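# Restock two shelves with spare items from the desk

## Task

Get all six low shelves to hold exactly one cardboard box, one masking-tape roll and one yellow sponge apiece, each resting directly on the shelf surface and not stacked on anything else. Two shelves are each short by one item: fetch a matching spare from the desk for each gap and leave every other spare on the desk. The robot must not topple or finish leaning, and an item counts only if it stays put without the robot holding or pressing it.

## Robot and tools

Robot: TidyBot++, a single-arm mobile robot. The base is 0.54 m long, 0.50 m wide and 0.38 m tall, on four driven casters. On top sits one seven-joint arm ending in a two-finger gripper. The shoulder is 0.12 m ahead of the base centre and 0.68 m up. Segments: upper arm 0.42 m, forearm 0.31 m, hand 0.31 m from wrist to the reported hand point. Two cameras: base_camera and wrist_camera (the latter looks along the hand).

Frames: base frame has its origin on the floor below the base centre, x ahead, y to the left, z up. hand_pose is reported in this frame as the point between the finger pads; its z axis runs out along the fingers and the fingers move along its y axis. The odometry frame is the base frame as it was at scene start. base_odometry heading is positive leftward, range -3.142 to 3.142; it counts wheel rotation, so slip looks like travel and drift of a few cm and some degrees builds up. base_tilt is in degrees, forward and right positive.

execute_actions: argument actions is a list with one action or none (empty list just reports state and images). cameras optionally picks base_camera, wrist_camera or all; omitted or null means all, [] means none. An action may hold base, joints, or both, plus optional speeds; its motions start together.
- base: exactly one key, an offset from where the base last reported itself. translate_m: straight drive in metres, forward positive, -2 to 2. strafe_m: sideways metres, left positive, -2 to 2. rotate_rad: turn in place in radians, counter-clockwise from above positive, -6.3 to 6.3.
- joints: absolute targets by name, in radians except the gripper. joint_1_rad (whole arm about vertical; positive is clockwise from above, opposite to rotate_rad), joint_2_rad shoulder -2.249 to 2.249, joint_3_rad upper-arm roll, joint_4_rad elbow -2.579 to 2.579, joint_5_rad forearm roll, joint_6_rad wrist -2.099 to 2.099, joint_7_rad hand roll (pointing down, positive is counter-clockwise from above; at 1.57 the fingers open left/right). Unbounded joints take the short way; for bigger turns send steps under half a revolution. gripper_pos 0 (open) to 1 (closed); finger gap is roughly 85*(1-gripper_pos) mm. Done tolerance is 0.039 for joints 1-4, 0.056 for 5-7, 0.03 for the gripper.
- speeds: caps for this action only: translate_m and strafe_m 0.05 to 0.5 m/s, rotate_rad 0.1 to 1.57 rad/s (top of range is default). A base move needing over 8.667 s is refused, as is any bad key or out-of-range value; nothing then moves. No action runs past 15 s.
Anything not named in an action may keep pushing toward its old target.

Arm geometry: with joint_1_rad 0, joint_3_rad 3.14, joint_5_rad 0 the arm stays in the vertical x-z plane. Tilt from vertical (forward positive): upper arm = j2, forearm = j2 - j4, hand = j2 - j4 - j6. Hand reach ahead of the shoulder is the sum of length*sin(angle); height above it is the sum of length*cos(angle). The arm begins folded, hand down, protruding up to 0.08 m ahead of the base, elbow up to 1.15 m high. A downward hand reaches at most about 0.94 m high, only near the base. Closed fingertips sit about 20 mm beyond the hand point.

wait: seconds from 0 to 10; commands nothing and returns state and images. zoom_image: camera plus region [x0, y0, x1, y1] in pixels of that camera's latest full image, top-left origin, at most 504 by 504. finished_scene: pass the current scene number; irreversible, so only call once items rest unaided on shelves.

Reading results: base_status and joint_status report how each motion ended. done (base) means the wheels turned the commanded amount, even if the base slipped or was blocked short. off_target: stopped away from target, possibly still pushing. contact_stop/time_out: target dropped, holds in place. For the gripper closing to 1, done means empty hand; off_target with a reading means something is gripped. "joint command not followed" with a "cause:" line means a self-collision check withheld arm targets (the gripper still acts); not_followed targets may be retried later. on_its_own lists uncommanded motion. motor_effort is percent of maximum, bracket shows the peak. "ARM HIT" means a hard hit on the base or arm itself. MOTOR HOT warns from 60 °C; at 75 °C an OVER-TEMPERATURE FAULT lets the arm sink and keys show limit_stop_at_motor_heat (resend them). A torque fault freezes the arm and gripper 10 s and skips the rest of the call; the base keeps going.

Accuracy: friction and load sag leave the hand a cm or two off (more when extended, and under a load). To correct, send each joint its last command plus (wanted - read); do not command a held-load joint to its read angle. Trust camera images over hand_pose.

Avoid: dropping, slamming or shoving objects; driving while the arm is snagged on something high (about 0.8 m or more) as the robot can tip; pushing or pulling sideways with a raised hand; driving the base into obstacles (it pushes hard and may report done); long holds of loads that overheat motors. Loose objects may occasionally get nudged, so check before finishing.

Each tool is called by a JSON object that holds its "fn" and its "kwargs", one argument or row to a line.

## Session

{"fn": "execute_actions", "kwargs": {
  "actions": [
    {"joints":{"joint_2_rad":-0.3,"joint_4_rad":-0.7,"joint_6_rad":-1.75}}
  ],
  "cameras": ["wrist_camera"]
}}

{"fn": "execute_actions", "kwargs": {
  "actions": [
    {"base":{"rotate_rad":2.1}}
  ],
  "cameras": ["wrist_camera"]
}}

{"fn": "execute_actions", "kwargs": {
  "actions": [
    {"base":{"rotate_rad":2.1}}
  ],
  "cameras": ["wrist_camera"]
}}

Scene clock: 3.27 s.
base_odometry: x=+0.000 y=+0.000 heading=+0.000 (m, m, rad; odometry frame)
base_tilt: forward=-0.2 right=+0.0 (deg)
base_status: not commanded
joint_positions: joint_1_rad=+0.012 joint_2_rad=-0.315 joint_3_rad=+3.103 joint_4_rad=-0.709 joint_5_rad=-0.029 joint_6_rad=-1.699 joint_7_rad=+1.609 gripper_pos=+0.000
joint_status: all done
motor_effort: joint_1_rad=+0(0) joint_2_rad=+0(7) joint_3_rad=+0(0) joint_4_rad=+13(22) joint_5_rad=+0(1) joint_6_rad=+8(7) joint_7_rad=+0(0) (%)
hand_pose: x=+0.3780 y=+0.0228 z=+1.2167 quat_wxyz=(-0.003, +0.865, +0.039, +0.501) (m; base frame)
pictures: wrist_camera
Images, in order (width x height): wrist_camera 644x476.

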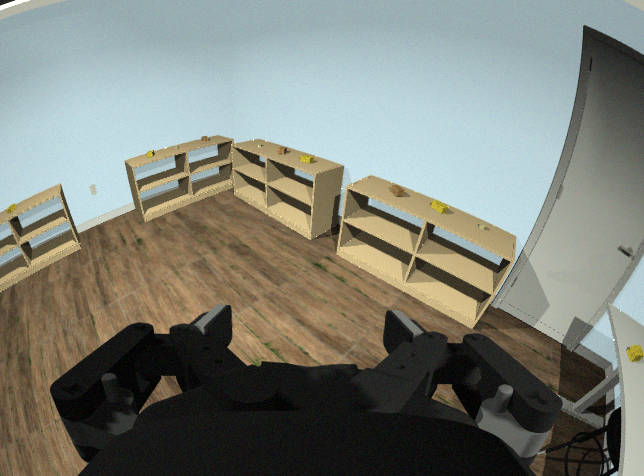

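Scene clock: 5.90 s.
base_odometry: x=+0.000 y=+0.000 heading=+2.099 (m, m, rad; odometry frame)
base_tilt: forward=-0.2 right=+0.0 (deg)
base_status: done
joint_positions: joint_1_rad=+0.012 joint_2_rad=-0.306 joint_3_rad=+3.103 joint_4_rad=-0.709 joint_5_rad=-0.029 joint_6_rad=-1.699 joint_7_rad=+1.609 gripper_pos=+0.000
joint_status: not commanded
motor_effort: joint_1_rad=+0(1) joint_2_rad=+0(2) joint_3_rad=+0(1) joint_4_rad=+14(15) joint_5_rad=+0(0) joint_6_rad=+7(8) joint_7_rad=+0(0) (%)
hand_pose: x=+0.3828 y=+0.0228 z=+1.2143 quat_wxyz=(-0.003, +0.867, +0.039, +0.497) (m; base frame)
pictures: wrist_camera
Images, in order (width x height): wrist_camera 644x476.

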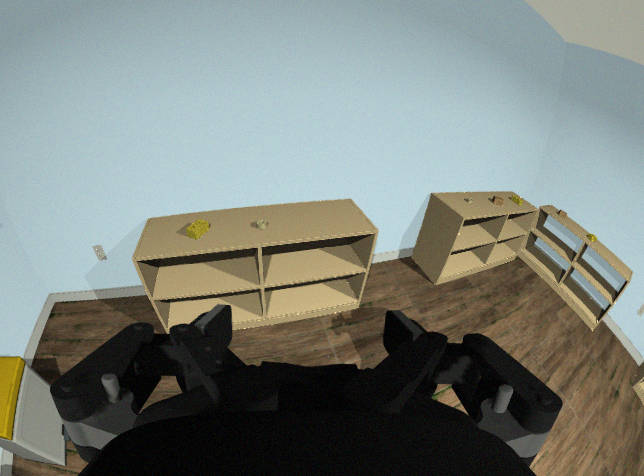

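Scene clock: 8.53 s.
base_odometry: x=+0.000 y=+0.000 heading=-2.086 (m, m, rad; odometry frame)
base_tilt: forward=-0.2 right=+0.0 (deg)
base_status: done
joint_positions: joint_1_rad=+0.012 joint_2_rad=-0.306 joint_3_rad=+3.103 joint_4_rad=-0.709 joint_5_rad=-0.029 joint_6_rad=-1.699 joint_7_rad=+1.609 gripper_pos=+0.000
joint_status: not commanded
motor_effort: joint_1_rad=+0(0) joint_2_rad=+0(2) joint_3_rad=+0(1) joint_4_rad=+14(14) joint_5_rad=-1(2) joint_6_rad=+8(8) joint_7_rad=+0(0) (%)
hand_pose: x=+0.3829 y=+0.0228 z=+1.2142 quat_wxyz=(-0.003, +0.867, +0.039, +0.497) (m; base frame)
pictures: wrist_camera
Images, in order (width x height): wrist_camera 644x476.

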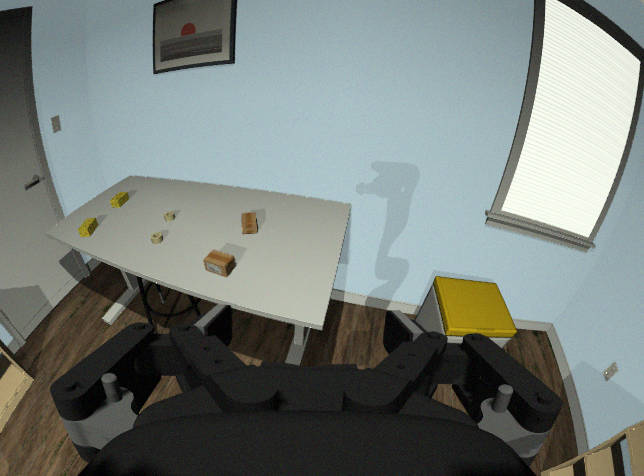

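{"fn": "execute_actions", "kwargs": {
  "actions": [
    {"base":{"strafe_m":0.24},"joints":{"joint_2_rad":0.5}}
  ],
  "cameras": []
}}

{"fn": "execute_actions", "kwargs": {
  "actions": [
    {"base":{"translate_m":0.35}}
  ]
}}

Scene clock: 11.63 s.
base_odometry: x=+0.209 y=-0.118 heading=-2.085 (m, m, rad; odometry frame)
base_tilt: forward=-0.1 right=+0.0 (deg)
base_status: done
joint_positions: joint_1_rad=+0.012 joint_2_rad=+0.501 joint_3_rad=+3.103 joint_4_rad=-0.705 joint_5_rad=-0.029 joint_6_rad=-1.699 joint_7_rad=+1.609 gripper_pos=+0.000
joint_status: all done
motor_effort: joint_1_rad=+0(2) joint_2_rad=-32(35) joint_3_rad=-1(2) joint_4_rad=+20(21) joint_5_rad=-1(0) joint_6_rad=+2(8) joint_7_rad=+0(0) (%)
hand_pose: x=+0.6869 y=+0.0191 z=+0.8612 quat_wxyz=(-0.022, +0.992, +0.032, +0.118) (m; base frame)
pictures: none
No camera images: the call's "cameras" was empty. Leave "cameras" out to get every camera's image.

Scene clock: 13.67 s.
base_odometry: x=+0.037 y=-0.423 heading=-2.084 (m, m, rad; odometry frame)
base_tilt: forward=-0.2 right=+0.0 (deg)
base_status: done
joint_positions: joint_1_rad=+0.012 joint_2_rad=+0.505 joint_3_rad=+3.103 joint_4_rad=-0.705 joint_5_rad=-0.029 joint_6_rad=-1.703 joint_7_rad=+1.609 gripper_pos=+0.000
joint_status: not commanded
motor_effort: joint_1_rad=+0(2) joint_2_rad=-33(35) joint_3_rad=-1(1) joint_4_rad=+20(22) joint_5_rad=-1(1) joint_6_rad=+2(2) joint_7_rad=+0(0) (%)
hand_pose: x=+0.6864 y=+0.0190 z=+0.8586 quat_wxyz=(-0.022, +0.993, +0.032, +0.114) (m; base frame)
pictures: base_camera, wrist_camera
Images, in order (width x height): base_camera 644x364, wrist_camera 644x476.

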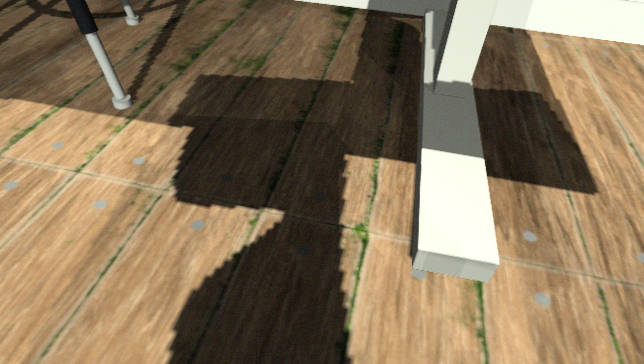

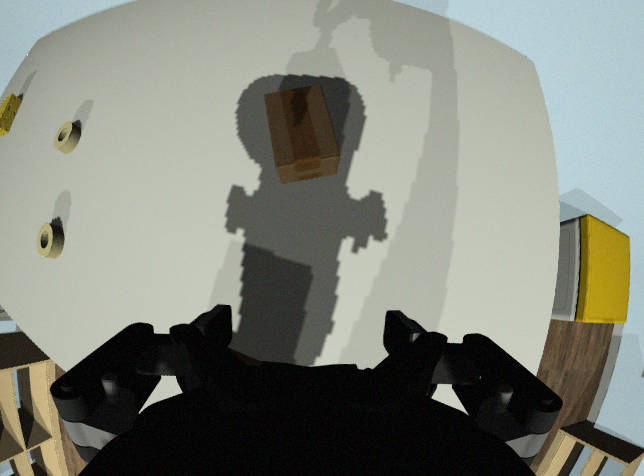

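{"fn": "execute_actions", "kwargs": {
  "actions": [
    {"base":{"translate_m":0.07},"joints":{"joint_2_rad":0.57,"joint_6_rad":-1.45,"joint_7_rad":1.85}}
  ]
}}

Scene clock: 16.13 s.
base_odometry: x=+0.003 y=-0.484 heading=-2.084 (m, m, rad; odometry frame)
base_tilt: forward=-0.2 right=+0.0 (deg)
base_status: done
joint_positions: joint_1_rad=+0.012 joint_2_rad=+0.575 joint_3_rad=+3.103 joint_4_rad=-0.705 joint_5_rad=-0.029 joint_6_rad=-1.480 joint_7_rad=+1.834 gripper_pos=+0.000
joint_status: all done
motor_effort: joint_1_rad=+0(2) joint_2_rad=-35(40) joint_3_rad=-1(2) joint_4_rad=+21(23) joint_5_rad=-1(2) joint_6_rad=+3(4) joint_7_rad=+0(0) (%)
hand_pose: x=+0.7643 y=+0.0199 z=+0.8368 quat_wxyz=(-0.001, +0.972, +0.138, +0.191) (m; base frame)
pictures: base_camera, wrist_camera
Images, in order (width x height): base_camera 644x364, wrist_camera 644x476.

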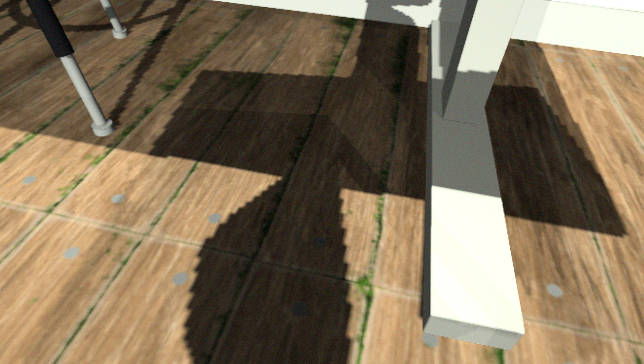

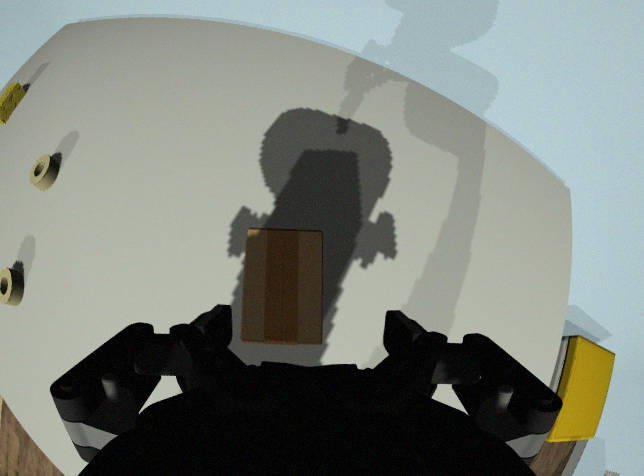

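{"fn": "execute_actions", "kwargs": {
  "actions": [
    {"base":{"strafe_m":0.022}}
  ],
  "cameras": []
}}

{"fn": "execute_actions", "kwargs": {
  "actions": [
    {"joints":{"joint_2_rad":0.695}}
  ],
  "cameras": []
}}

{"fn": "execute_actions", "kwargs": {
  "actions": [
    {"joints":{"gripper_pos":1}}
  ],
  "cameras": []
}}

{"fn": "execute_actions", "kwargs": {
  "actions": [
    {"joints":{"joint_2_rad":0.45,"joint_7_rad":1.57}}
  ],
  "cameras": []
}}

{"fn": "execute_actions", "kwargs": {
  "actions": [
    {"base":{"translate_m":-0.7}}
  ],
  "cameras": []
}}

{"fn": "execute_actions", "kwargs": {
  "actions": [
    {"base":{"rotate_rad":-1.8}}
  ],
  "cameras": []
}}

{"fn": "execute_actions", "kwargs": {
  "actions": [
    {"base":{"translate_m":0.7}}
  ]
}}

Scene clock: 19.13 s.
base_odometry: x=+0.022 y=-0.495 heading=-2.084 (m, m, rad; odometry frame)
base_tilt: forward=-0.2 right=+0.0 (deg)
base_status: done
joint_positions: joint_1_rad=+0.008 joint_2_rad=+0.575 joint_3_rad=+3.103 joint_4_rad=-0.705 joint_5_rad=-0.029 joint_6_rad=-1.480 joint_7_rad=+1.834 gripper_pos=+0.000
joint_status: not commanded
motor_effort: joint_1_rad=+1(5) joint_2_rad=-35(37) joint_3_rad=-1(3) joint_4_rad=+22(22) joint_5_rad=-1(2) joint_6_rad=+3(3) joint_7_rad=+0(0) (%)
hand_pose: x=+0.7642 y=+0.0228 z=+0.8368 quat_wxyz=(-0.002, +0.971, +0.140, +0.191) (m; base frame)
pictures: none
No camera images: the call's "cameras" was empty. Leave "cameras" out to get every camera's image.

Scene clock: 20.43 s.
base_odometry: x=+0.022 y=-0.495 heading=-2.084 (m, m, rad; odometry frame)
base_tilt: forward=-0.2 right=+0.0 (deg)
base_status: not commanded
joint_positions: joint_1_rad=+0.008 joint_2_rad=+0.700 joint_3_rad=+3.103 joint_4_rad=-0.704 joint_5_rad=-0.029 joint_6_rad=-1.480 joint_7_rad=+1.834 gripper_pos=+0.000
joint_status: all done
motor_effort: joint_1_rad=+0(1) joint_2_rad=-38(43) joint_3_rad=-1(1) joint_4_rad=+23(24) joint_5_rad=-1(1) joint_6_rad=+2(3) joint_7_rad=+0(0) (%)
hand_pose: x=+0.7786 y=+0.0227 z=+0.7557 quat_wxyz=(-0.011, +0.981, +0.140, +0.131) (m; base frame)
pictures: none
No camera images: the call's "cameras" was empty. Leave "cameras" out to get every camera's image.

Scene clock: 21.53 s.
base_odometry: x=+0.022 y=-0.495 heading=-2.084 (m, m, rad; odometry frame)
base_tilt: forward=-0.2 right=+0.0 (deg)
base_status: not commanded
joint_positions: joint_1_rad=+0.008 joint_2_rad=+0.698 joint_3_rad=+3.103 joint_4_rad=-0.703 joint_5_rad=-0.029 joint_6_rad=-1.480 joint_7_rad=+1.834 gripper_pos=+0.347
joint_status: gripper_pos off_target (ended at +0.347, target +1.000)
motor_effort: joint_1_rad=+0(0) joint_2_rad=-40(41) joint_3_rad=-1(2) joint_4_rad=+22(22) joint_5_rad=-1(1) joint_6_rad=+2(3) joint_7_rad=+1(0) (%)
hand_pose: x=+0.7788 y=+0.0227 z=+0.7572 quat_wxyz=(-0.011, +0.981, +0.140, +0.132) (m; base frame)
pictures: none
No camera images: the call's "cameras" was empty. Leave "cameras" out to get every camera's image.

Scene clock: 23.17 s.
base_odometry: x=+0.022 y=-0.495 heading=-2.084 (m, m, rad; odometry frame)
base_tilt: forward=-0.2 right=+0.0 (deg)
base_status: not commanded
joint_positions: joint_1_rad=+0.008 joint_2_rad=+0.451 joint_3_rad=+3.103 joint_4_rad=-0.702 joint_5_rad=-0.029 joint_6_rad=-1.480 joint_7_rad=+1.594 gripper_pos=+0.347
joint_status: all done
motor_effort: joint_1_rad=+1(0) joint_2_rad=-33(44) joint_3_rad=-1(1) joint_4_rad=+22(24) joint_5_rad=-1(1) joint_6_rad=+5(5) joint_7_rad=+0(0) (%)
hand_pose: x=+0.7403 y=+0.0230 z=+0.9170 quat_wxyz=(-0.023, +0.967, +0.024, +0.252) (m; base frame)
pictures: none
No camera images: the call's "cameras" was empty. Leave "cameras" out to get every camera's image.

Scene clock: 25.93 s.
base_odometry: x=+0.366 y=+0.115 heading=-2.084 (m, m, rad; odometry frame)
base_tilt: forward=-0.2 right=+0.0 (deg)
base_status: done
joint_positions: joint_1_rad=+0.008 joint_2_rad=+0.453 joint_3_rad=+3.103 joint_4_rad=-0.702 joint_5_rad=-0.029 joint_6_rad=-1.480 joint_7_rad=+1.594 gripper_pos=+0.347
joint_status: not commanded
motor_effort: joint_1_rad=+0(3) joint_2_rad=-32(36) joint_3_rad=-1(1) joint_4_rad=+22(24) joint_5_rad=-1(1) joint_6_rad=+4(6) joint_7_rad=+0(0) (%)
hand_pose: x=+0.7408 y=+0.0229 z=+0.9157 quat_wxyz=(-0.023, +0.967, +0.024, +0.251) (m; base frame)
pictures: none
No camera images: the call's "cameras" was empty. Leave "cameras" out to get every camera's image.

Scene clock: 28.57 s.
base_odometry: x=+0.366 y=+0.114 heading=+2.400 (m, m, rad; odometry frame)
base_tilt: forward=-0.1 right=+0.0 (deg)
base_status: done
joint_positions: joint_1_rad=+0.019 joint_2_rad=+0.466 joint_3_rad=+3.103 joint_4_rad=-0.702 joint_5_rad=-0.029 joint_6_rad=-1.480 joint_7_rad=+1.594 gripper_pos=+0.347
joint_status: not commanded
motor_effort: joint_1_rad=+0(7) joint_2_rad=-33(38) joint_3_rad=-1(3) joint_4_rad=+23(22) joint_5_rad=-1(2) joint_6_rad=+5(5) joint_7_rad=+0(0) (%)
hand_pose: x=+0.7440 y=+0.0157 z=+0.9075 quat_wxyz=(-0.022, +0.969, +0.019, +0.245) (m; base frame)
pictures: none
No camera images: the call's "cameras" was empty. Leave "cameras" out to get every camera's image.

Scene clock: 31.33 s.
base_odometry: x=-0.149 y=+0.588 heading=+2.399 (m, m, rad; odometry frame)
base_tilt: forward=-0.2 right=+0.0 (deg)
base_status: done
joint_positions: joint_1_rad=+0.019 joint_2_rad=+0.460 joint_3_rad=+3.103 joint_4_rad=-0.702 joint_5_rad=-0.029 joint_6_rad=-1.480 joint_7_rad=+1.594 gripper_pos=+0.347
joint_status: not commanded
motor_effort: joint_1_rad=+0(3) joint_2_rad=-34(36) joint_3_rad=-1(2) joint_4_rad=+22(24) joint_5_rad=-1(1) joint_6_rad=+5(6) joint_7_rad=+0(0) (%)
hand_pose: x=+0.7426 y=+0.0157 z=+0.9113 quat_wxyz=(-0.021, +0.968, +0.019, +0.247) (m; base frame)
pictures: base_camera, wrist_camera
Images, in order (width x height): base_camera 644x364, wrist_camera 644x476.

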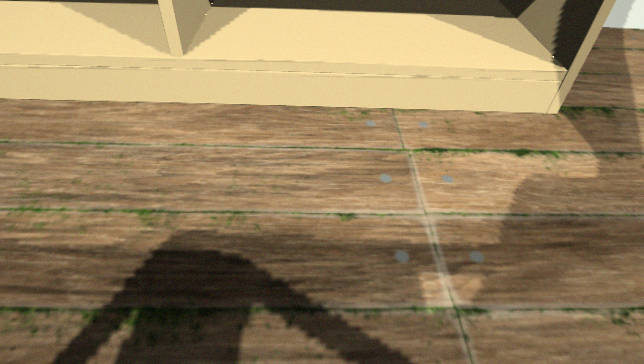

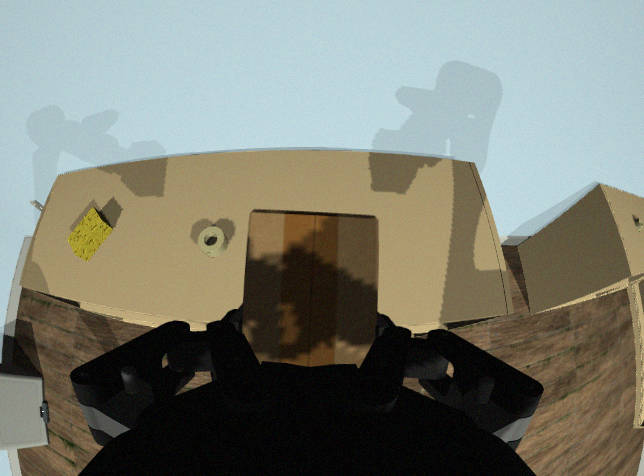

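{"fn": "execute_actions", "kwargs": {
  "actions": [
    {"base":{"translate_m":0.1},"joints":{"joint_6_rad":-1.26,"joint_2_rad":0.7}}
  ],
  "cameras": []
}}

{"fn": "execute_actions", "kwargs": {
  "actions": [
    {"joints":{"joint_2_rad":0.87}}
  ],
  "cameras": []
}}

{"fn": "execute_actions", "kwargs": {
  "actions": [
    {"joints":{"gripper_pos":0}}
  ],
  "cameras": []
}}

{"fn": "execute_actions", "kwargs": {
  "actions": [
    {"joints":{"joint_2_rad":0.5,"joint_6_rad":-1.75}}
  ],
  "cameras": ["wrist_camera"]
}}

{"fn": "execute_actions", "kwargs": {
  "actions": [
    {"base":{"translate_m":-1.6}}
  ],
  "cameras": []
}}

{"fn": "execute_actions", "kwargs": {
  "actions": [
    {"base":{"rotate_rad":1.57}}
  ],
  "cameras": []
}}

{"fn": "execute_actions", "kwargs": {
  "actions": [
    {"base":{"translate_m":0.5}}
  ]
}}

Scene clock: 40.93 s.
base_odometry: x=-0.223 y=+0.656 heading=+2.398 (m, m, rad; odometry frame)
base_tilt: forward=-0.2 right=+0.0 (deg)
base_status: done
joint_positions: joint_1_rad=+0.019 joint_2_rad=+0.707 joint_3_rad=+3.103 joint_4_rad=-0.709 joint_5_rad=-0.029 joint_6_rad=-1.311 joint_7_rad=+1.594 gripper_pos=+0.347
joint_status: all done
motor_effort: joint_1_rad=+0(4) joint_2_rad=-40(48) joint_3_rad=-1(2) joint_4_rad=+22(27) joint_5_rad=-1(1) joint_6_rad=+4(5) joint_7_rad=+0(0) (%)
hand_pose: x=+0.8278 y=+0.0149 z=+0.7659 quat_wxyz=(-0.025, +0.978, +0.013, +0.206) (m; base frame)
pictures: none
No camera images: the call's "cameras" was empty. Leave "cameras" out to get every camera's image.

Scene clock: 42.13 s.
base_odometry: x=-0.223 y=+0.656 heading=+2.398 (m, m, rad; odometry frame)
base_tilt: forward=-0.2 right=+0.0 (deg)
base_status: not commanded
joint_positions: joint_1_rad=+0.019 joint_2_rad=+0.870 joint_3_rad=+3.103 joint_4_rad=-0.701 joint_5_rad=-0.029 joint_6_rad=-1.309 joint_7_rad=+1.594 gripper_pos=+0.347
joint_status: all done
motor_effort: joint_1_rad=+0(1) joint_2_rad=-45(48) joint_3_rad=-2(2) joint_4_rad=+22(24) joint_5_rad=-1(2) joint_6_rad=+2(3) joint_7_rad=+0(0) (%)
hand_pose: x=+0.8350 y=+0.0147 z=+0.6535 quat_wxyz=(-0.028, +0.991, +0.010, +0.131) (m; base frame)
pictures: none
No camera images: the call's "cameras" was empty. Leave "cameras" out to get every camera's image.

Scene clock: 43.23 s.
base_odometry: x=-0.223 y=+0.656 heading=+2.398 (m, m, rad; odometry frame)
base_tilt: forward=-0.1 right=+0.0 (deg)
base_status: not commanded
joint_positions: joint_1_rad=+0.019 joint_2_rad=+0.870 joint_3_rad=+3.103 joint_4_rad=-0.701 joint_5_rad=-0.029 joint_6_rad=-1.309 joint_7_rad=+1.594 gripper_pos=+0.000
joint_status: all done
motor_effort: joint_1_rad=+0(0) joint_2_rad=-43(45) joint_3_rad=-1(1) joint_4_rad=+22(22) joint_5_rad=-1(1) joint_6_rad=+2(2) joint_7_rad=+0(0) (%)
hand_pose: x=+0.8350 y=+0.0147 z=+0.6535 quat_wxyz=(-0.028, +0.991, +0.010, +0.131) (m; base frame)
pictures: none
No camera images: the call's "cameras" was empty. Leave "cameras" out to get every camera's image.

Scene clock: 45.00 s.
base_odometry: x=-0.223 y=+0.656 heading=+2.398 (m, m, rad; odometry frame)
base_tilt: forward=-0.2 right=+0.0 (deg)
base_status: not commanded
joint_positions: joint_1_rad=+0.019 joint_2_rad=+0.495 joint_3_rad=+3.103 joint_4_rad=-0.700 joint_5_rad=-0.029 joint_6_rad=-1.705 joint_7_rad=+1.594 gripper_pos=+0.000
joint_status: all done
motor_effort: joint_1_rad=+0(0) joint_2_rad=-32(46) joint_3_rad=-1(1) joint_4_rad=+20(23) joint_5_rad=-1(1) joint_6_rad=+2(3) joint_7_rad=+0(0) (%)
hand_pose: x=+0.6853 y=+0.0151 z=+0.8660 quat_wxyz=(-0.022, +0.992, +0.021, +0.121) (m; base frame)
pictures: wrist_camera
Images, in order (width x height): wrist_camera 644x476.

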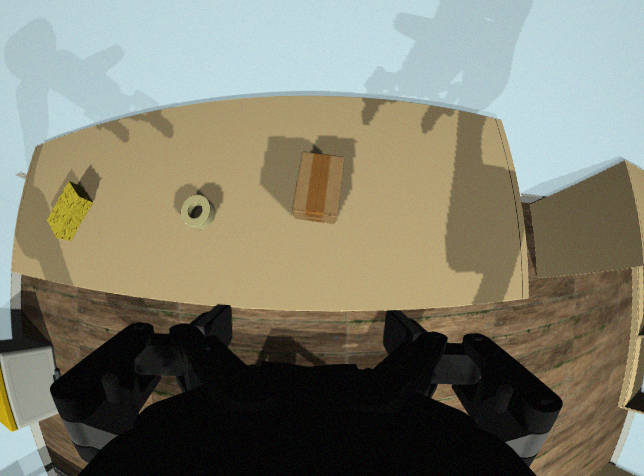

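Scene clock: 49.67 s.
base_odometry: x=+0.954 y=-0.429 heading=+2.397 (m, m, rad; odometry frame)
base_tilt: forward=-0.2 right=+0.0 (deg)
base_status: done
joint_positions: joint_1_rad=+0.018 joint_2_rad=+0.500 joint_3_rad=+3.103 joint_4_rad=-0.700 joint_5_rad=-0.029 joint_6_rad=-1.706 joint_7_rad=+1.594 gripper_pos=+0.000
joint_status: not commanded
motor_effort: joint_1_rad=+1(9) joint_2_rad=-32(35) joint_3_rad=-1(2) joint_4_rad=+20(21) joint_5_rad=-1(1) joint_6_rad=+2(3) joint_7_rad=+0(0) (%)
hand_pose: x=+0.6858 y=+0.0158 z=+0.8633 quat_wxyz=(-0.023, +0.992, +0.022, +0.118) (m; base frame)
pictures: none
No camera images: the call's "cameras" was empty. Leave "cameras" out to get every camera's image.

Scene clock: 52.17 s.
base_odometry: x=+0.953 y=-0.429 heading=-2.317 (m, m, rad; odometry frame)
base_tilt: forward=-0.2 right=+0.0 (deg)
base_status: done
joint_positions: joint_1_rad=+0.003 joint_2_rad=+0.506 joint_3_rad=+3.103 joint_4_rad=-0.700 joint_5_rad=-0.029 joint_6_rad=-1.706 joint_7_rad=+1.594 gripper_pos=+0.000
joint_status: not commanded
motor_effort: joint_1_rad=+0(5) joint_2_rad=-32(36) joint_3_rad=-1(3) joint_4_rad=+21(20) joint_5_rad=-1(2) joint_6_rad=+2(2) joint_7_rad=+0(0) (%)
hand_pose: x=+0.6866 y=+0.0245 z=+0.8597 quat_wxyz=(-0.024, +0.993, +0.029, +0.115) (m; base frame)
pictures: none
No camera images: the call's "cameras" was empty. Leave "cameras" out to get every camera's image.

Scene clock: 54.53 s.
base_odometry: x=+0.615 y=-0.797 heading=-2.316 (m, m, rad; odometry frame)
base_tilt: forward=-0.1 right=+0.0 (deg)
base_status: done
joint_positions: joint_1_rad=+0.003 joint_2_rad=+0.506 joint_3_rad=+3.103 joint_4_rad=-0.700 joint_5_rad=-0.029 joint_6_rad=-1.706 joint_7_rad=+1.594 gripper_pos=+0.000
joint_status: not commanded
motor_effort: joint_1_rad=+1(1) joint_2_rad=-32(36) joint_3_rad=-1(2) joint_4_rad=+20(22) joint_5_rad=-1(1) joint_6_rad=+2(3) joint_7_rad=+1(0) (%)
hand_pose: x=+0.6865 y=+0.0245 z=+0.8595 quat_wxyz=(-0.024, +0.993, +0.029, +0.114) (m; base frame)
pictures: base_camera, wrist_camera
Images, in order (width x height): base_camera 644x364, wrist_camera 644x476.

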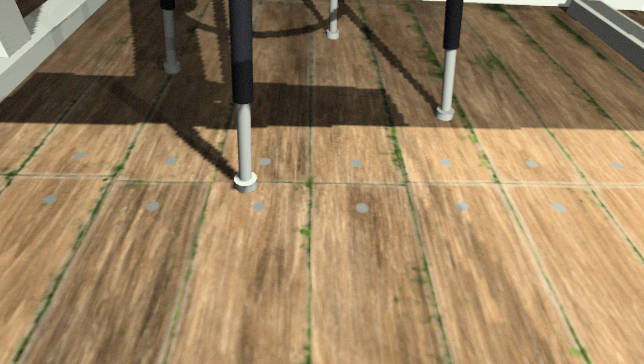

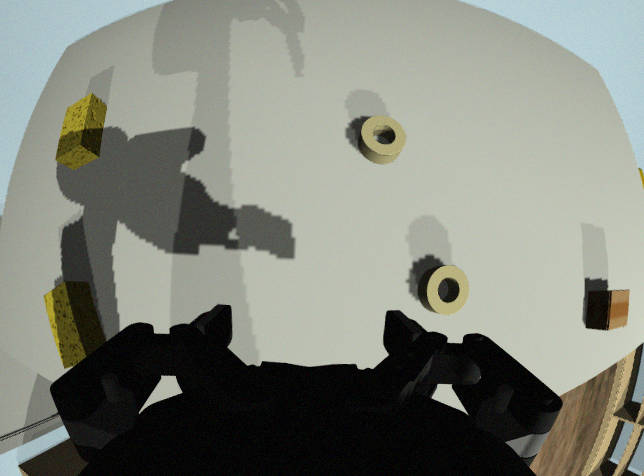

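{"fn": "execute_actions", "kwargs": {
  "actions": [
    {"base":{"strafe_m":-0.13},"joints":{"joint_2_rad":0.6}}
  ],
  "cameras": ["wrist_camera"]
}}

Scene clock: 56.63 s.
base_odometry: x=+0.519 y=-0.708 heading=-2.316 (m, m, rad; odometry frame)
base_tilt: forward=-0.2 right=+0.0 (deg)
base_status: done
joint_positions: joint_1_rad=+0.015 joint_2_rad=+0.603 joint_3_rad=+3.103 joint_4_rad=-0.699 joint_5_rad=-0.029 joint_6_rad=-1.706 joint_7_rad=+1.594 gripper_pos=+0.000
joint_status: all done
motor_effort: joint_1_rad=-1(5) joint_2_rad=-35(38) joint_3_rad=-2(2) joint_4_rad=+20(21) joint_5_rad=-1(2) joint_6_rad=+1(2) joint_7_rad=+0(0) (%)
hand_pose: x=+0.7013 y=+0.0171 z=+0.8039 quat_wxyz=(-0.025, +0.997, +0.022, +0.067) (m; base frame)
pictures: wrist_camera
Images, in order (width x height): wrist_camera 644x476.

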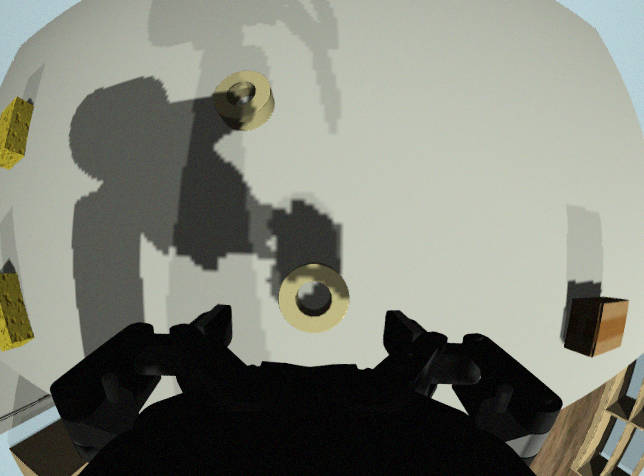

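{"fn": "execute_actions", "kwargs": {
  "actions": [
    {"joints":{"joint_2_rad":0.705}}
  ],
  "cameras": []
}}

{"fn": "execute_actions", "kwargs": {
  "actions": [
    {"joints":{"gripper_pos":1}}
  ],
  "cameras": []
}}

{"fn": "execute_actions", "kwargs": {
  "actions": [
    {"joints":{"joint_2_rad":0.45,"joint_6_rad":-1.5}}
  ],
  "cameras": []
}}

{"fn": "execute_actions", "kwargs": {
  "actions": [
    {"base":{"translate_m":-1.3}}
  ],
  "cameras": []
}}

{"fn": "execute_actions", "kwargs": {
  "actions": [
    {"base":{"rotate_rad":-3.16}}
  ],
  "cameras": []
}}

{"fn": "execute_actions", "kwargs": {
  "actions": [
    {"base":{"strafe_m":1.1}}
  ],
  "cameras": []
}}

{"fn": "execute_actions", "kwargs": {
  "actions": [
    {"base":{"translate_m":0.8}}
  ]
}}

Scene clock: 59.27 s.
base_odometry: x=+0.519 y=-0.708 heading=-2.316 (m, m, rad; odometry frame)
base_tilt: forward=-0.1 right=+0.0 (deg)
base_status: not commanded
joint_positions: joint_1_rad=+0.015 joint_2_rad=+0.709 joint_3_rad=+3.103 joint_4_rad=-0.699 joint_5_rad=-0.029 joint_6_rad=-1.706 joint_7_rad=+1.594 gripper_pos=+0.000
joint_status: all done
motor_effort: joint_1_rad=+0(0) joint_2_rad=-38(42) joint_3_rad=-1(1) joint_4_rad=+20(20) joint_5_rad=-1(1) joint_6_rad=+0(1) joint_7_rad=+0(0) (%)
hand_pose: x=+0.7109 y=+0.0170 z=+0.7419 quat_wxyz=(-0.027, +0.999, +0.020, +0.014) (m; base frame)
pictures: none
No camera images: the call's "cameras" was empty. Leave "cameras" out to get every camera's image.

Scene clock: 60.37 s.
base_odometry: x=+0.519 y=-0.708 heading=-2.316 (m, m, rad; odometry frame)
base_tilt: forward=-0.2 right=+0.0 (deg)
base_status: not commanded
joint_positions: joint_1_rad=+0.015 joint_2_rad=+0.700 joint_3_rad=+3.103 joint_4_rad=-0.698 joint_5_rad=-0.029 joint_6_rad=-1.707 joint_7_rad=+1.594 gripper_pos=+0.484
joint_status: gripper_pos off_target (ended at +0.484, target +1.000)
motor_effort: joint_1_rad=+0(2) joint_2_rad=-38(39) joint_3_rad=-1(2) joint_4_rad=+20(20) joint_5_rad=+0(2) joint_6_rad=+0(1) joint_7_rad=+0(0) (%)
hand_pose: x=+0.7107 y=+0.0169 z=+0.7477 quat_wxyz=(-0.026, +0.999, +0.021, +0.019) (m; base frame)
pictures: none
No camera images: the call's "cameras" was empty. Leave "cameras" out to get every camera's image.

Scene clock: 62.00 s.
base_odometry: x=+0.519 y=-0.708 heading=-2.316 (m, m, rad; odometry frame)
base_tilt: forward=-0.2 right=+0.0 (deg)
base_status: not commanded
joint_positions: joint_1_rad=+0.015 joint_2_rad=+0.446 joint_3_rad=+3.103 joint_4_rad=-0.698 joint_5_rad=-0.029 joint_6_rad=-1.549 joint_7_rad=+1.594 gripper_pos=+0.484
joint_status: all done
motor_effort: joint_1_rad=+1(0) joint_2_rad=-32(41) joint_3_rad=-1(1) joint_4_rad=+21(23) joint_5_rad=-1(1) joint_6_rad=+4(4) joint_7_rad=+0(0) (%)
hand_pose: x=+0.7210 y=+0.0182 z=+0.9116 quat_wxyz=(-0.022, +0.974, +0.022, +0.223) (m; base frame)
pictures: none
No camera images: the call's "cameras" was empty. Leave "cameras" out to get every camera's image.

Scene clock: 65.97 s.
base_odometry: x=+1.400 y=+0.247 heading=-2.316 (m, m, rad; odometry frame)
base_tilt: forward=-0.2 right=+0.0 (deg)
base_status: done
joint_positions: joint_1_rad=+0.015 joint_2_rad=+0.449 joint_3_rad=+3.103 joint_4_rad=-0.698 joint_5_rad=-0.029 joint_6_rad=-1.546 joint_7_rad=+1.594 gripper_pos=+0.484
joint_status: not commanded
motor_effort: joint_1_rad=+0(2) joint_2_rad=-31(35) joint_3_rad=-1(2) joint_4_rad=+21(22) joint_5_rad=-1(1) joint_6_rad=+3(4) joint_7_rad=+0(0) (%)
hand_pose: x=+0.7224 y=+0.0182 z=+0.9104 quat_wxyz=(-0.022, +0.974, +0.022, +0.223) (m; base frame)
pictures: none
No camera images: the call's "cameras" was empty. Leave "cameras" out to get every camera's image.

Scene clock: 69.30 s.
base_odometry: x=+1.400 y=+0.247 heading=+0.808 (m, m, rad; odometry frame)
base_tilt: forward=-0.2 right=+0.0 (deg)
base_status: done
joint_positions: joint_1_rad=+0.017 joint_2_rad=+0.461 joint_3_rad=+3.103 joint_4_rad=-0.698 joint_5_rad=-0.029 joint_6_rad=-1.542 joint_7_rad=+1.594 gripper_pos=+0.484
joint_status: not commanded
motor_effort: joint_1_rad=+0(6) joint_2_rad=-32(36) joint_3_rad=-1(3) joint_4_rad=+21(22) joint_5_rad=-1(2) joint_6_rad=+4(4) joint_7_rad=+0(0) (%)
hand_pose: x=+0.7266 y=+0.0169 z=+0.9036 quat_wxyz=(-0.022, +0.975, +0.020, +0.219) (m; base frame)
pictures: none
No camera images: the call's "cameras" was empty. Leave "cameras" out to get every camera's image.

Scene clock: 72.87 s.
base_odometry: x=+0.606 y=+1.009 heading=+0.807 (m, m, rad; odometry frame)
base_tilt: forward=-0.2 right=+0.0 (deg)
base_status: done
joint_positions: joint_1_rad=+0.015 joint_2_rad=+0.461 joint_3_rad=+3.103 joint_4_rad=-0.698 joint_5_rad=-0.029 joint_6_rad=-1.542 joint_7_rad=+1.594 gripper_pos=+0.484
joint_status: not commanded
motor_effort: joint_1_rad=+1(4) joint_2_rad=-32(33) joint_3_rad=+0(3) joint_4_rad=+21(22) joint_5_rad=-1(2) joint_6_rad=+4(4) joint_7_rad=+0(0) (%)
hand_pose: x=+0.7265 y=+0.0186 z=+0.9036 quat_wxyz=(-0.022, +0.975, +0.022, +0.219) (m; base frame)
pictures: none
No camera images: the call's "cameras" was empty. Leave "cameras" out to get every camera's image.

Scene clock: 75.83 s.
base_odometry: x=+1.159 y=+1.587 heading=+0.808 (m, m, rad; odometry frame)
base_tilt: forward=-0.2 right=+0.0 (deg)
base_status: done
joint_positions: joint_1_rad=+0.015 joint_2_rad=+0.455 joint_3_rad=+3.103 joint_4_rad=-0.698 joint_5_rad=-0.029 joint_6_rad=-1.541 joint_7_rad=+1.594 gripper_pos=+0.484
joint_status: not commanded
motor_effort: joint_1_rad=+0(3) joint_2_rad=-32(35) joint_3_rad=-1(2) joint_4_rad=+22(21) joint_5_rad=-1(2) joint_6_rad=+4(4) joint_7_rad=+0(0) (%)
hand_pose: x=+0.7251 y=+0.0186 z=+0.9075 quat_wxyz=(-0.022, +0.975, +0.022, +0.222) (m; base frame)
pictures: base_camera, wrist_camera
Images, in order (width x height): base_camera 644x364, wrist_camera 644x476.

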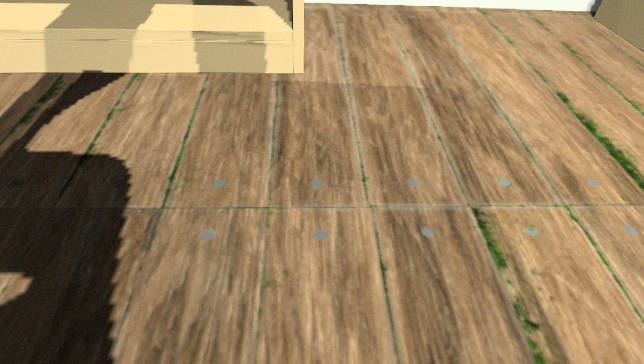

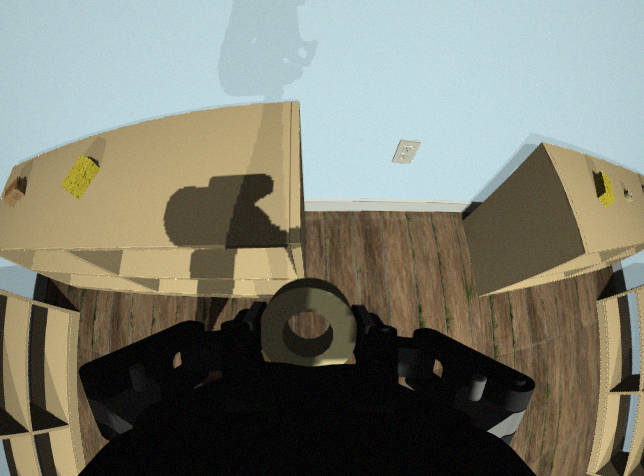

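{"fn": "execute_actions", "kwargs": {
  "actions": [
    {"base":{"translate_m":0.3},"joints":{"joint_1_rad":-0.35,"joint_2_rad":0.7}}
  ],
  "cameras": []
}}

{"fn": "execute_actions", "kwargs": {
  "actions": [
    {"joints":{"joint_2_rad":0.87}}
  ],
  "cameras": []
}}

{"fn": "execute_actions", "kwargs": {
  "actions": [
    {"joints":{"gripper_pos":0}}
  ],
  "cameras": []
}}

{"fn": "execute_actions", "kwargs": {
  "actions": [
    {"joints":{"joint_2_rad":0.7}}
  ],
  "cameras": []
}}

{"fn": "finished_scene", "kwargs": {
  "scene": 2
}}

Scene clock: 79.67 s.
base_odometry: x=+1.366 y=+1.804 heading=+0.808 (m, m, rad; odometry frame)
base_tilt: forward=-0.2 right=+0.0 (deg)
base_status: done
joint_positions: joint_1_rad=-0.344 joint_2_rad=+0.712 joint_3_rad=+3.103 joint_4_rad=-0.699 joint_5_rad=-0.029 joint_6_rad=-1.541 joint_7_rad=+1.594 gripper_pos=+0.484
joint_status: all done
motor_effort: joint_1_rad=+0(3) joint_2_rad=-38(45) joint_3_rad=-1(2) joint_4_rad=+21(23) joint_5_rad=-1(2) joint_6_rad=+2(5) joint_7_rad=+0(0) (%)
hand_pose: x=+0.7149 y=+0.2428 z=+0.7452 quat_wxyz=(-0.043, +0.976, +0.196, +0.088) (m; base frame)
pictures: none
No camera images: the call's "cameras" was empty. Leave "cameras" out to get every camera's image.

Scene clock: 80.93 s.
base_odometry: x=+1.366 y=+1.804 heading=+0.808 (m, m, rad; odometry frame)
base_tilt: forward=-0.1 right=+0.0 (deg)
base_status: not commanded
joint_positions: joint_1_rad=-0.344 joint_2_rad=+0.871 joint_3_rad=+3.103 joint_4_rad=-0.699 joint_5_rad=-0.029 joint_6_rad=-1.541 joint_7_rad=+1.594 gripper_pos=+0.484
joint_status: all done
motor_effort: joint_1_rad=+0(2) joint_2_rad=-41(47) joint_3_rad=-1(2) joint_4_rad=+20(22) joint_5_rad=-1(1) joint_6_rad=+0(2) joint_7_rad=+0(0) (%)
hand_pose: x=+0.7167 y=+0.2435 z=+0.6429 quat_wxyz=(-0.031, +0.980, +0.194, +0.010) (m; base frame)
pictures: none
No camera images: the call's "cameras" was empty. Leave "cameras" out to get every camera's image.

Scene clock: 82.03 s.
base_odometry: x=+1.366 y=+1.804 heading=+0.808 (m, m, rad; odometry frame)
base_tilt: forward=-0.1 right=+0.0 (deg)
base_status: not commanded
joint_positions: joint_1_rad=-0.344 joint_2_rad=+0.871 joint_3_rad=+3.103 joint_4_rad=-0.699 joint_5_rad=-0.029 joint_6_rad=-1.541 joint_7_rad=+1.594 gripper_pos=+0.000
joint_status: all done
motor_effort: joint_1_rad=+0(0) joint_2_rad=-42(43) joint_3_rad=-1(2) joint_4_rad=+19(20) joint_5_rad=-1(1) joint_6_rad=+0(0) joint_7_rad=+0(0) (%)
hand_pose: x=+0.7167 y=+0.2435 z=+0.6429 quat_wxyz=(-0.031, +0.980, +0.194, +0.010) (m; base frame)
pictures: none
No camera images: the call's "cameras" was empty. Leave "cameras" out to get every camera's image.

Scene clock: 83.50 s.
base_odometry: x=+1.366 y=+1.804 heading=+0.808 (m, m, rad; odometry frame)
base_tilt: forward=-0.2 right=+0.0 (deg)
base_status: not commanded
joint_positions: joint_1_rad=-0.344 joint_2_rad=+0.695 joint_3_rad=+3.103 joint_4_rad=-0.699 joint_5_rad=-0.029 joint_6_rad=-1.541 joint_7_rad=+1.594 gripper_pos=+0.000
joint_status: all done
motor_effort: joint_1_rad=+0(1) joint_2_rad=-39(45) joint_3_rad=-1(1) joint_4_rad=+21(22) joint_5_rad=-1(1) joint_6_rad=+1(2) joint_7_rad=+0(0) (%)
hand_pose: x=+0.7139 y=+0.2424 z=+0.7567 quat_wxyz=(-0.044, +0.975, +0.196, +0.097) (m; base frame)
pictures: none
No camera images: the call's "cameras" was empty. Leave "cameras" out to get every camera's image.

The scene is finished: the task was done.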